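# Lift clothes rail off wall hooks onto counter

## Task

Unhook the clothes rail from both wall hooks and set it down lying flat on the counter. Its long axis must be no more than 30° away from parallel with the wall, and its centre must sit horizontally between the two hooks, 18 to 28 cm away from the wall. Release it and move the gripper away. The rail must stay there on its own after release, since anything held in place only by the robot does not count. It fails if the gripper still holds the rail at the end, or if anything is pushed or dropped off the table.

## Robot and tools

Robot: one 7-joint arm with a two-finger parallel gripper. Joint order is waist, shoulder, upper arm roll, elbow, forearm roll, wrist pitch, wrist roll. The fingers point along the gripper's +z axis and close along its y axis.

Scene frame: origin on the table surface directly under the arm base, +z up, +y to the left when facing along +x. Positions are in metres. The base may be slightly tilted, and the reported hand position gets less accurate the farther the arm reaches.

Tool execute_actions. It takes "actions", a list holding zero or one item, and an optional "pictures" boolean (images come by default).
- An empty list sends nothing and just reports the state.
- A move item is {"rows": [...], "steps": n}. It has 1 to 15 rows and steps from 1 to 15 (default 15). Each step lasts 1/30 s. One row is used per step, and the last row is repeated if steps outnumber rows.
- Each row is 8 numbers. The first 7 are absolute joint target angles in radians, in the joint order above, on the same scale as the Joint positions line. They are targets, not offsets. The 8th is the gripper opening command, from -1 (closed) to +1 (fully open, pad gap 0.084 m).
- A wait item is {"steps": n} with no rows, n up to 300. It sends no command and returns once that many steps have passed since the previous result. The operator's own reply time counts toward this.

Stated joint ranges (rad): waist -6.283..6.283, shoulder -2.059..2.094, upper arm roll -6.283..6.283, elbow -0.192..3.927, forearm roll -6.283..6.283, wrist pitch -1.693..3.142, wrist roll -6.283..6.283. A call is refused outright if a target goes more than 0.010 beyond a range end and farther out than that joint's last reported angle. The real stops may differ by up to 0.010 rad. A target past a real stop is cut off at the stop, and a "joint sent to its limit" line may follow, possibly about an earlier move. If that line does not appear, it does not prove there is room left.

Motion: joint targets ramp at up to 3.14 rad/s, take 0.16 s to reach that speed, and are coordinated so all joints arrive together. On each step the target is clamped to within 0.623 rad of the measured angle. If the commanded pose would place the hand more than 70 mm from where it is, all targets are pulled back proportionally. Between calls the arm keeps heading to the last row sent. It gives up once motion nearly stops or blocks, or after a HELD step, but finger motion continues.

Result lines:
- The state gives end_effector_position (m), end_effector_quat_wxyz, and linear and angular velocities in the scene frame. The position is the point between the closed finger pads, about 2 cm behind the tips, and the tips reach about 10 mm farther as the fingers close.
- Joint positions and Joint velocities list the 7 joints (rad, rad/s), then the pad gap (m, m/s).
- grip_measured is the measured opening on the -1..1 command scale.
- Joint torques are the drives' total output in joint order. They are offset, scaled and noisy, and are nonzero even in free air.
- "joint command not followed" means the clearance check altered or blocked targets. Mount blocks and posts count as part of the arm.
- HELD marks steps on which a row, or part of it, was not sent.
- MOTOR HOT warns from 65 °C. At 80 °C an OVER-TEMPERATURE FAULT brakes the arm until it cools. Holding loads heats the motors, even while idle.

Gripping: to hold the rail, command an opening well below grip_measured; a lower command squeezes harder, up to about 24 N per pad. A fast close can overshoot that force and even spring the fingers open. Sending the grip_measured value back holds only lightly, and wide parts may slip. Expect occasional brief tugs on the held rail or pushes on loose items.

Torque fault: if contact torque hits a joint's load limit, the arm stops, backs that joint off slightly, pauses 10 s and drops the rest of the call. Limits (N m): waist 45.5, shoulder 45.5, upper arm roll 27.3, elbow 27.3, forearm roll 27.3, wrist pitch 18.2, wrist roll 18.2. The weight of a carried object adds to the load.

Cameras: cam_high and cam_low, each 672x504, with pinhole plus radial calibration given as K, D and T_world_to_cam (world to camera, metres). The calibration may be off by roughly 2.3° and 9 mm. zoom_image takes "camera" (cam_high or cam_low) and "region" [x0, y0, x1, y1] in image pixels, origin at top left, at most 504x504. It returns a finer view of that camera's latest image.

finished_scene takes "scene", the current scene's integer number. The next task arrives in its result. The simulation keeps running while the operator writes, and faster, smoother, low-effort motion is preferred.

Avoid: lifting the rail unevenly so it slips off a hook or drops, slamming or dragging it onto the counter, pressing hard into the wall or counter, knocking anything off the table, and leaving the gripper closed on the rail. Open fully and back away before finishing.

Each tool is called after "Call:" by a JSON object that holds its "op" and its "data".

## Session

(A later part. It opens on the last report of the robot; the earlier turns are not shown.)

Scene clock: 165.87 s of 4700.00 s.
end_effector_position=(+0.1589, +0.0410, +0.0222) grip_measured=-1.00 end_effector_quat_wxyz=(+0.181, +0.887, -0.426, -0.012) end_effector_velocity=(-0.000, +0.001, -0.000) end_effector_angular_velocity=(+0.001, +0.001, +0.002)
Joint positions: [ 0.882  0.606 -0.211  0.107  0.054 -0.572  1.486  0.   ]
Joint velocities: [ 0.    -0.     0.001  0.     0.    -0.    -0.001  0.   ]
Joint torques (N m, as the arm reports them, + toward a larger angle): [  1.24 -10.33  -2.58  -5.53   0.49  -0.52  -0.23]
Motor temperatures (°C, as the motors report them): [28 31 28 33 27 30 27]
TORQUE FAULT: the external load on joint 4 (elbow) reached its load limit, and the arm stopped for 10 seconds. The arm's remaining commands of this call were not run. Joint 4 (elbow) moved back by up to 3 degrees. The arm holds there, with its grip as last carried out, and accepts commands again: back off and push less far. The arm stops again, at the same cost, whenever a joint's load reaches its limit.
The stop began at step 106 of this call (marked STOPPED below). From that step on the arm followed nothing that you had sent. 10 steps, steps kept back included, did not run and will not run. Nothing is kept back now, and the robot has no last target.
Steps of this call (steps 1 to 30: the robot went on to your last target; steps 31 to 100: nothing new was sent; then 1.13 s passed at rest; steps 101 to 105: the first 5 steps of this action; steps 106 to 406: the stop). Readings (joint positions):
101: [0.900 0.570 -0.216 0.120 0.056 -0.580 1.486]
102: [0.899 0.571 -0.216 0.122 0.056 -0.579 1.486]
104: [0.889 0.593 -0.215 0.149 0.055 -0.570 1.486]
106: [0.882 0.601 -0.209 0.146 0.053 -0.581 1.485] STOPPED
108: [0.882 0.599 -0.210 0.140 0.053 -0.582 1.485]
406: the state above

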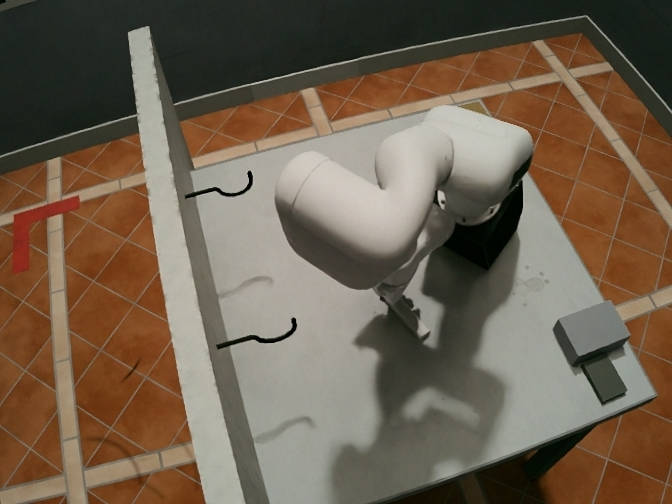

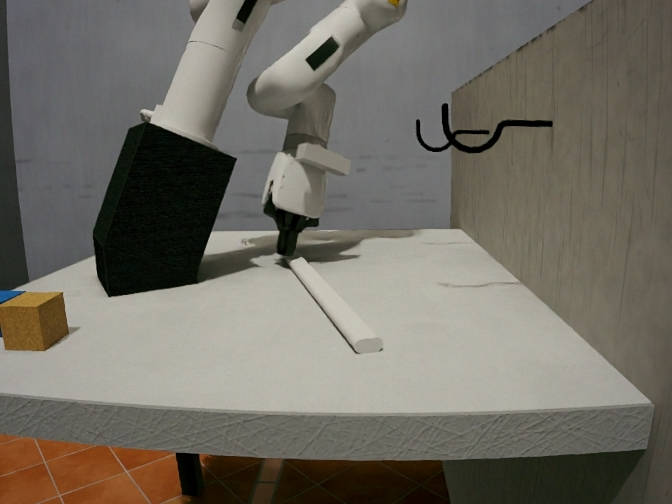

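Call:
{"op": "execute_actions", "data": {"actions": [{"rows":[[0.85,0.52,-0.216,0.24,0.056,-0.42,1.486,-1]],"steps":15}]}}

Scene clock: 191.13 s of 4700.00 s.
end_effector_position=(+0.1573, +0.0373, +0.0249) grip_measured=-1.00 end_effector_quat_wxyz=(+0.199, +0.876, -0.439, -0.024) end_effector_velocity=(+0.000, -0.000, +0.000) end_effector_angular_velocity=(-0.001, -0.000, -0.002)
Joint positions: [ 0.863  0.556 -0.214  0.111  0.055 -0.475  1.485  0.   ]
Joint velocities: [ 0.    -0.    -0.001  0.     0.     0.001  0.001  0.   ]
Joint torques (N m, as the arm reports them, + toward a larger angle): [  1.04 -10.22  -2.67  -5.17   0.35  -0.47  -0.29]
Motor temperatures (°C, as the motors report them): [28 31 28 33 27 30 27]
TORQUE FAULT: the external load on joint 4 (elbow) reached its load limit, and the arm stopped for 10 seconds. The arm's remaining commands of this call were not run. Joint 4 (elbow) moved back by up to 3 degrees. The arm holds there, with its grip as last carried out, and accepts commands again: back off and push less far. The arm stops again, at the same cost, whenever a joint's load reaches its limit.
The stop began at step 97 of this call (marked STOPPED below). From that step on the arm followed nothing that you had sent. 9 steps, steps kept back included, did not run and will not run. Nothing is kept back now, and the robot has no last target.
Steps of this call (steps 1 to 90: nothing new was sent; then 12.03 s passed at rest; steps 91 to 96: the first 6 steps of this action; steps 97 to 397: the stop). Readings (joint positions):
91: [0.882 0.606 -0.211 0.107 0.054 -0.572 1.486]
92: [0.881 0.605 -0.211 0.108 0.054 -0.570 1.486]
94: [0.875 0.589 -0.212 0.131 0.054 -0.535 1.486]
97: [0.862 0.552 -0.215 0.159 0.055 -0.473 1.485] STOPPED
98: [0.862 0.553 -0.215 0.157 0.055 -0.475 1.485]
397: the state above

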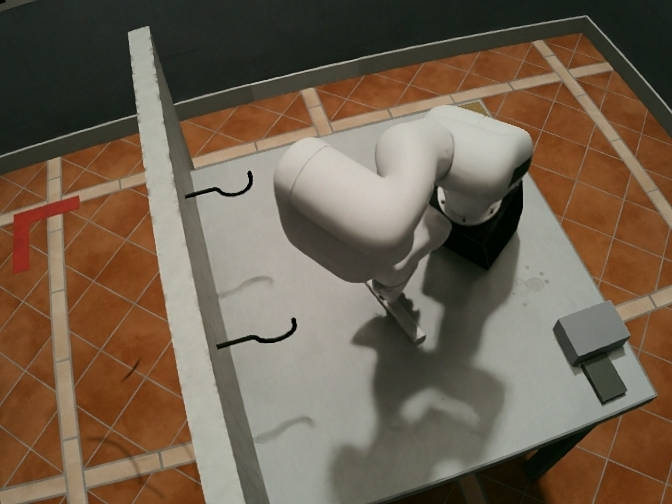

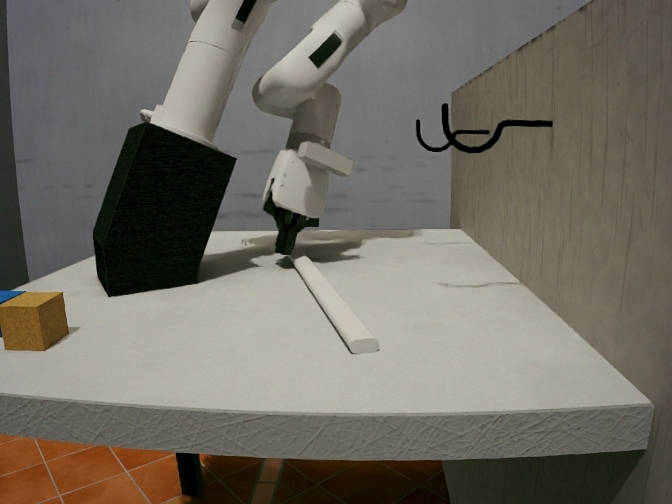

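Call:
{"op": "execute_actions", "data": {"actions": [{"rows":[[0.863,0.1,-0.214,0.111,0.055,-0.02,1.485,-1]],"steps":15}], "pictures": false}}

Call:
{"op": "execute_actions", "data": {"actions": [{"rows":[[0.4,-0.3,-0.216,0.35,0.056,0.5,1.486,-1]],"steps":15}]}}

Scene clock: 195.53 s of 4700.00 s.
end_effector_position=(+0.1875, +0.0957, +0.0632) grip_measured=-1.00 end_effector_quat_wxyz=(+0.177, +0.864, -0.466, -0.069) end_effector_velocity=(-0.014, +0.007, +0.020) end_effector_angular_velocity=(-0.004, +0.080, -0.020)
Joint positions: [ 0.863  0.118 -0.214  0.11   0.055 -0.039  1.485  0.   ]
Joint velocities: [ 0.001 -0.15   0.002 -0.02   0.     0.198 -0.002  0.   ]
Joint torques (N m, as the arm reports them, + toward a larger angle): [ 0.85 -8.75 -1.23  0.25  0.18 -0.44 -0.34]
Motor temperatures (°C, as the motors report them): [28 31 28 33 27 30 27]
Steps of this call (steps 1 to 90: nothing new was sent; then 0.90 s passed at rest; steps 91 to 105: all 15 steps of this action). Readings (joint positions):
91: [0.863 0.556 -0.214 0.111 0.055 -0.475 1.485]
92: [0.863 0.555 -0.214 0.111 0.055 -0.472 1.485]
94: [0.863 0.524 -0.214 0.110 0.055 -0.438 1.485]
98: [0.863 0.305 -0.214 0.112 0.055 -0.224 1.485]
105: the state above

Scene clock: 196.03 s of 4700.00 s.
end_effector_position=(+0.3210, +0.0707, +0.1309) grip_measured=-1.00 end_effector_quat_wxyz=(+0.132, +0.772, -0.620, -0.041) end_effector_velocity=(+0.271, -0.134, +0.243) end_effector_angular_velocity=(-0.028, -0.343, -0.754)
Joint positions: [ 0.505 -0.207 -0.216  0.296  0.056  0.38   1.486  0.   ]
Joint velocities: [-0.822 -0.728 -0.003  0.419  0.001  0.937  0.002  0.   ]
Joint torques (N m, as the arm reports them, + toward a larger angle): [ -0.35 -10.97  -2.43   6.27   0.27  -0.95  -0.3 ]
Motor temperatures (°C, as the motors report them): [28 31 28 33 27 30 27]
Steps of this call (steps 1 to 15: all 15 steps of this action). Readings (joint positions):
1: [0.863 0.113 -0.214 0.110 0.055 -0.033 1.485]
2: [0.861 0.109 -0.214 0.111 0.055 -0.027 1.485]
4: [0.832 0.083 -0.212 0.123 0.055 0.013 1.485]
8: [0.706 -0.029 -0.215 0.193 0.055 0.151 1.485]
15: the state above

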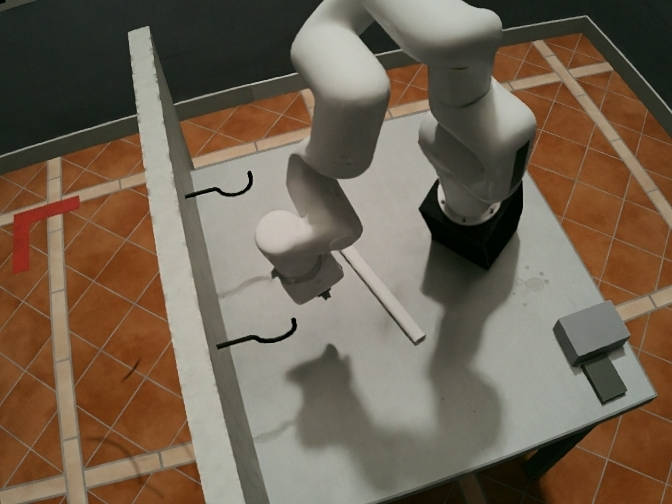

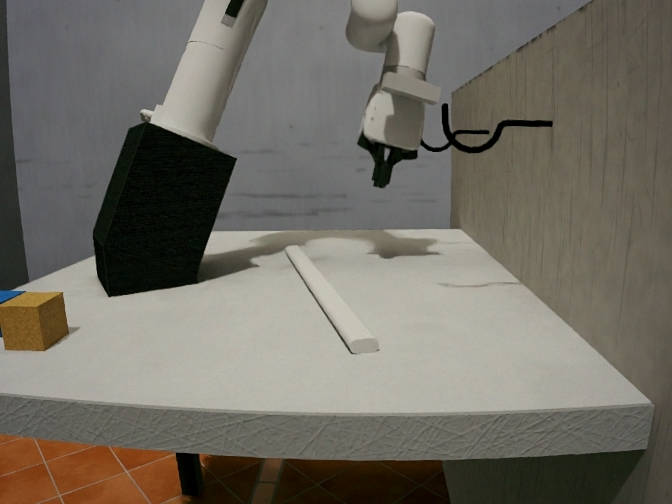

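Call:
{"op": "execute_actions", "data": {"actions": [{"rows":[[0.4,0.3,-0.216,0.17,0.056,-0.26,1.486,1]],"steps":15}], "pictures": false}}

Call:
{"op": "execute_actions", "data": {"actions": [{"rows":[[0.4,0.67,-0.216,0.26,0.056,-0.54,1.486,1]],"steps":15}]}}

Scene clock: 201.13 s of 4700.00 s.
end_effector_position=(+0.2710, -0.0123, +0.0684) grip_measured=+1.00 end_effector_quat_wxyz=(+0.169, +0.742, -0.649, +0.013) end_effector_velocity=(-0.259, -0.159, -0.145) end_effector_angular_velocity=(-0.309, -0.005, +0.157)
Joint positions: [ 0.4    0.176 -0.216  0.207  0.056 -0.091  1.486  0.084]
Joint velocities: [ 0.     1.212 -0.    -0.38   0.001 -1.57  -0.001  0.   ]
Joint torques (N m, as the arm reports them, + toward a larger angle): [ -1.98 -15.46  -4.68   1.92   0.57  -0.43  -0.35]
Motor temperatures (°C, as the motors report them): [28 31 28 33 27 30 27]
Steps of this call (steps 1 to 30: the robot went on to your last target; steps 31 to 100: nothing new was sent; then 1.27 s passed at rest; steps 101 to 115: all 15 steps of this action). Readings (joint positions):
101: [0.400 -0.300 -0.216 0.350 0.056 0.500 1.486]
102: [0.400 -0.298 -0.216 0.350 0.056 0.497 1.486]
104: [0.400 -0.270 -0.216 0.344 0.056 0.463 1.486]
108: [0.400 -0.119 -0.216 0.295 0.056 0.301 1.486]
115: the state above

Scene clock: 201.63 s of 4700.00 s.
end_effector_position=(+0.2262, -0.0635, +0.0125) grip_measured=+1.00 end_effector_quat_wxyz=(+0.199, +0.760, -0.616, +0.054) end_effector_velocity=(-0.000, -0.008, -0.012) end_effector_angular_velocity=(-0.010, -0.024, +0.031)
Joint positions: [ 0.4    0.657 -0.216  0.258  0.056 -0.531  1.486  0.084]
Joint velocities: [-0.     0.098 -0.     0.029 -0.    -0.097 -0.002  0.   ]
Joint torques (N m, as the arm reports them, + toward a larger angle): [ -2.36 -11.71  -6.53  -3.95   1.03  -0.87  -0.48]
Motor temperatures (°C, as the motors report them): [28 31 28 33 27 30 27]
Steps of this call (steps 1 to 15: all 15 steps of this action). Readings (joint positions):
1: [0.400 0.213 -0.216 0.195 0.056 -0.138 1.486]
2: [0.400 0.244 -0.216 0.186 0.056 -0.177 1.486]
4: [0.400 0.313 -0.216 0.187 0.056 -0.255 1.486]
8: [0.400 0.540 -0.216 0.234 0.056 -0.437 1.486]
15: the state above

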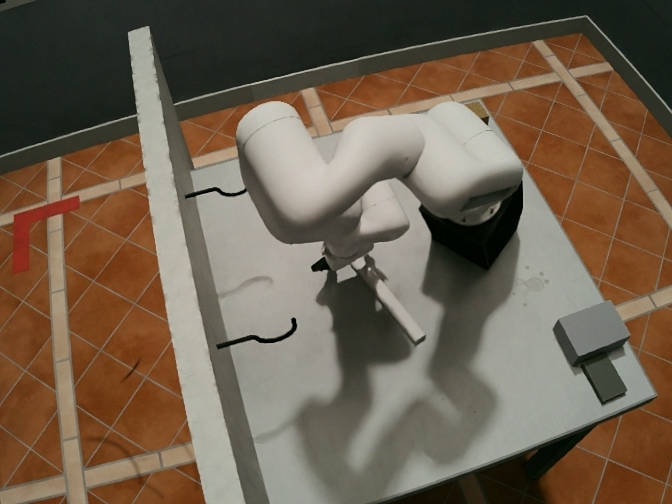

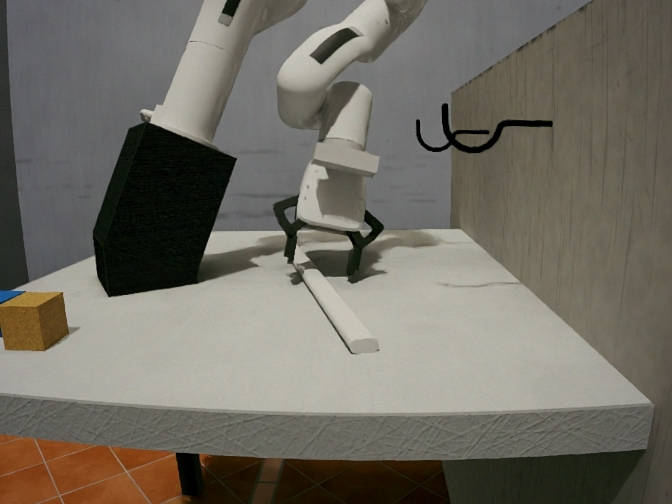

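Call:
{"op": "execute_actions", "data": {"actions": [{"rows":[[0.4,0.67,-0.216,0.26,0.056,-0.54,1.486,0.5],[0.4,0.67,-0.216,0.26,0.056,-0.54,1.486,0.5],[0.4,0.67,-0.216,0.26,0.056,-0.54,1.486,0.5],[0.4,0.67,-0.216,0.26,0.056,-0.54,1.486,0.5],[0.4,0.67,-0.216,0.26,0.056,-0.54,1.486,0],[0.4,0.67,-0.216,0.26,0.056,-0.54,1.486,0],[0.4,0.67,-0.216,0.26,0.056,-0.54,1.486,0],[0.4,0.67,-0.216,0.26,0.056,-0.54,1.486,0],[0.4,0.67,-0.216,0.26,0.056,-0.54,1.486,-0.5],[0.4,0.67,-0.216,0.26,0.056,-0.54,1.486,-0.5],[0.4,0.67,-0.216,0.26,0.056,-0.54,1.486,-1]],"steps":15}], "pictures": false}}

Scene clock: 206.50 s of 4700.00 s.
end_effector_position=(+0.2240, -0.0651, +0.0116) grip_measured=-0.49 end_effector_quat_wxyz=(+0.201, +0.760, -0.615, +0.055) end_effector_velocity=(+0.000, +0.001, -0.000) end_effector_angular_velocity=(+0.002, -0.001, +0.000)
Joint positions: [ 0.4    0.669 -0.217  0.258  0.056 -0.54   1.486  0.023]
Joint velocities: [ 0.001 -0.001  0.002  0.     0.    -0.     0.001 -0.002]
Joint torques (N m, as the arm reports them, + toward a larger angle): [-1.79 -9.97 -5.31 -2.12  0.51 -0.52 -0.16]
Motor temperatures (°C, as the motors report them): [28 31 28 33 27 30 27]
Steps of this call (steps 1 to 30: the robot went on to your last target; steps 31 to 100: nothing new was sent; then 1.03 s passed at rest; steps 101 to 115: all 15 steps of this action). Readings (joint positions):
101: [0.400 0.670 -0.216 0.260 0.056 -0.540 1.486]
102: [0.400 0.670 -0.216 0.260 0.056 -0.540 1.486]
104: [0.400 0.670 -0.216 0.260 0.056 -0.540 1.486]
108: [0.400 0.670 -0.216 0.260 0.056 -0.540 1.486]
115: the state above

Drag it low toward the wall.

Call:
{"op": "execute_actions", "data": {"actions": [{"rows":[[0.4,0.56,-0.216,0.36,0.056,-0.33,1.486,-1]],"steps":15}]}}

Scene clock: 209.53 s of 4700.00 s.
end_effector_position=(+0.2651, -0.0537, +0.0090) grip_measured=-0.47 end_effector_quat_wxyz=(+0.199, +0.752, -0.627, +0.042) end_effector_velocity=(+0.008, +0.007, -0.001) end_effector_angular_velocity=(+0.011, +0.003, +0.001)
Joint positions: [ 0.398  0.563 -0.22   0.344  0.057 -0.334  1.486  0.024]
Joint velocities: [ 0.002 -0.021  0.007  0.015 -0.002  0.036  0.002  0.   ]
Joint torques (N m, as the arm reports them, + toward a larger angle): [  6.41 -13.4    8.22  12.25  -3.5   -4.37   0.31]
Motor temperatures (°C, as the motors report them): [28 31 28 33 27 30 27]
Steps of this call (steps 1 to 15: the robot went on to your last target; steps 16 to 76: nothing new was sent; steps 77 to 91: all 15 steps of this action). Readings (joint positions):
77: [0.400 0.670 -0.216 0.260 0.056 -0.540 1.486]
78: [0.400 0.669 -0.216 0.261 0.056 -0.537 1.486]
80: [0.400 0.654 -0.217 0.271 0.056 -0.501 1.486]
84: [0.398 0.586 -0.221 0.323 0.057 -0.377 1.486]
91: the state above

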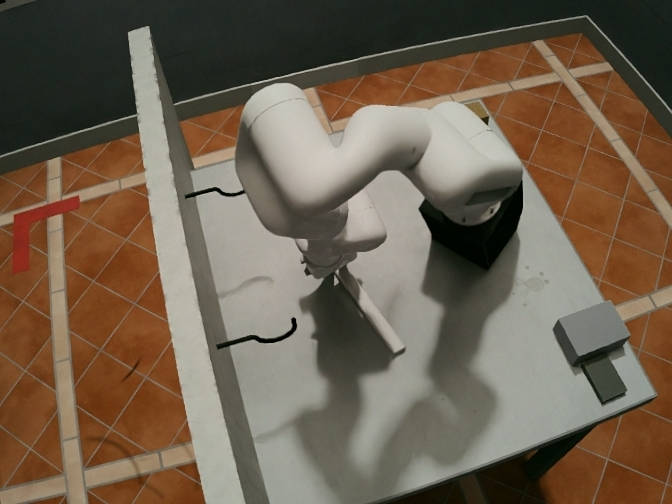

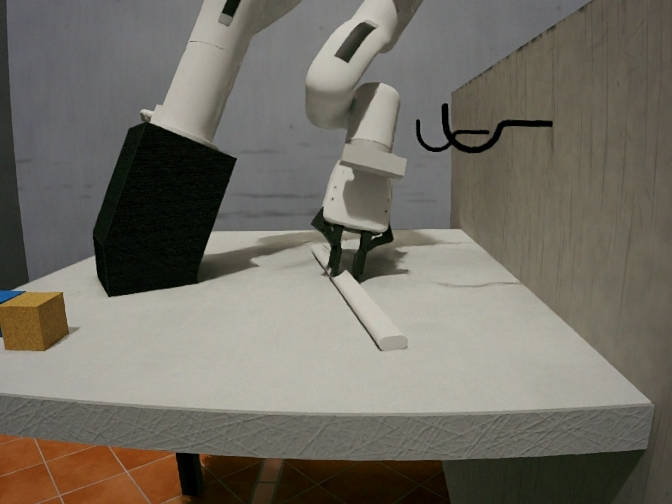

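Working. A little further, with a waist turn to straighten it.

Call:
{"op": "execute_actions", "data": {"actions": [{"rows":[[0.4,0.5,-0.216,0.4,0.056,-0.23,1.486,-1]],"steps":12}], "pictures": false}}

Call:
{"op": "execute_actions", "data": {"actions": [{"rows":[[0.4,0.5,-0.216,0.4,0.056,-0.23,1.486,1]],"steps":12}], "pictures": false}}

Call:
{"op": "execute_actions", "data": {"actions": [{"rows":[[0.4,-0.1,-0.216,0.35,0.056,0.3,1.486,1]],"steps":15}]}}

Scene clock: 213.77 s of 4700.00 s.
end_effector_position=(+0.2970, -0.0383, +0.0101) grip_measured=-0.48 end_effector_quat_wxyz=(+0.185, +0.755, -0.628, +0.040) end_effector_velocity=(+0.005, -0.002, +0.001) end_effector_angular_velocity=(-0.006, +0.012, -0.019)
Joint positions: [ 0.402  0.502 -0.211  0.399  0.054 -0.236  1.486  0.023]
Joint velocities: [-0.003 -0.013 -0.006  0.021  0.004  0.05   0.    -0.   ]
Joint torques (N m, as the arm reports them, + toward a larger angle): [  0.1  -13.06  -2.3    6.88  -0.33  -2.72  -0.13]
Motor temperatures (°C, as the motors report them): [28 31 28 34 27 31 27]
Steps of this call (steps 1 to 15: the robot went on to your last target; steps 16 to 90: nothing new was sent; then 0.83 s passed at rest; steps 91 to 102: all 12 steps of this action). Readings (joint positions):
91: [0.400 0.560 -0.219 0.346 0.056 -0.330 1.486]
92: [0.400 0.559 -0.219 0.346 0.056 -0.327 1.486]
94: [0.400 0.543 -0.217 0.357 0.055 -0.297 1.486]
98: [0.402 0.507 -0.211 0.390 0.054 -0.249 1.486]
102: the state above

Scene clock: 214.17 s of 4700.00 s.
end_effector_position=(+0.2986, -0.0402, +0.0107) grip_measured=+1.00 end_effector_quat_wxyz=(+0.186, +0.753, -0.630, +0.041) end_effector_velocity=(-0.008, -0.006, +0.002) end_effector_angular_velocity=(-0.009, +0.013, -0.013)
Joint positions: [ 0.401  0.5   -0.215  0.402  0.056 -0.231  1.486  0.084]
Joint velocities: [-0.003 -0.002 -0.008 -0.012  0.002  0.007 -0.002  0.   ]
Joint torques (N m, as the arm reports them, + toward a larger angle): [ -2.77 -13.48  -6.62  -0.22   0.65  -0.69  -0.32]
Motor temperatures (°C, as the motors report them): [28 32 28 34 27 31 27]
Steps of this call (steps 1 to 12: all 12 steps of this action). Readings (joint positions):
1: [0.402 0.501 -0.212 0.399 0.054 -0.234 1.486]
2: [0.402 0.501 -0.211 0.401 0.055 -0.234 1.486]
4: [0.402 0.501 -0.210 0.408 0.054 -0.235 1.486]
8: [0.401 0.500 -0.213 0.405 0.055 -0.233 1.486]
12: the state above

Scene clock: 214.67 s of 4700.00 s.
end_effector_position=(+0.3495, +0.0234, +0.1103) grip_measured=+1.00 end_effector_quat_wxyz=(+0.137, +0.742, -0.657, +0.000) end_effector_velocity=(+0.031, +0.073, +0.134) end_effector_angular_velocity=(+0.167, -0.010, -0.042)
Joint positions: [ 0.4   -0.043 -0.216  0.357  0.056  0.243  1.486  0.084]
Joint velocities: [-0.003 -0.657 -0.002 -0.045  0.     0.577 -0.    -0.   ]
Joint torques (N m, as the arm reports them, + toward a larger angle): [-1.61 -3.84 -3.69  3.4   0.25 -0.54 -0.29]
Motor temperatures (°C, as the motors report them): [28 32 28 34 27 31 27]
Steps of this call (steps 1 to 15: all 15 steps of this action). Readings (joint positions):
1: [0.400 0.500 -0.215 0.401 0.056 -0.231 1.486]
2: [0.400 0.498 -0.215 0.401 0.056 -0.228 1.486]
4: [0.400 0.469 -0.215 0.396 0.056 -0.197 1.486]
8: [0.400 0.277 -0.216 0.383 0.056 -0.033 1.486]
15: the state above

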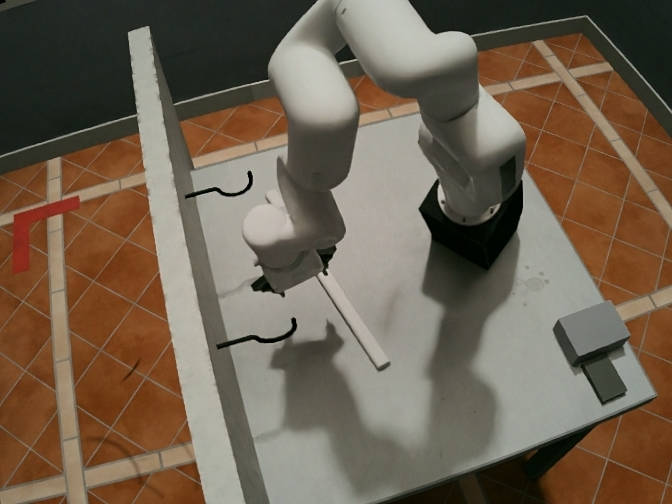

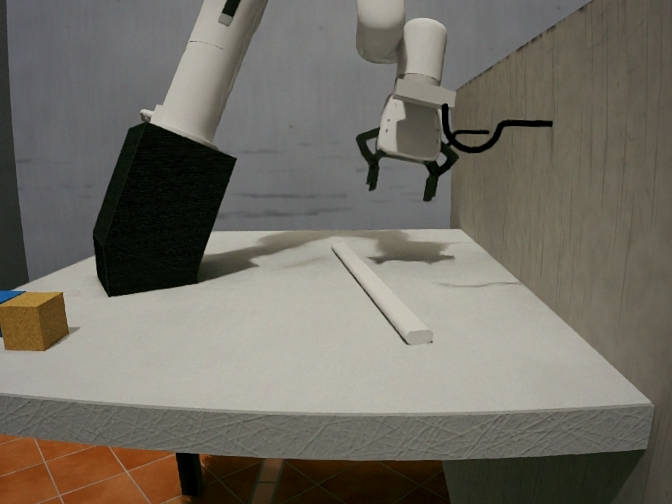

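The rail is now lying flat, well aligned and in about the same spot as in scene 1.

Call:
{"op": "finished_scene", "data": {"scene": 2}}

The scene is finished: the task was done.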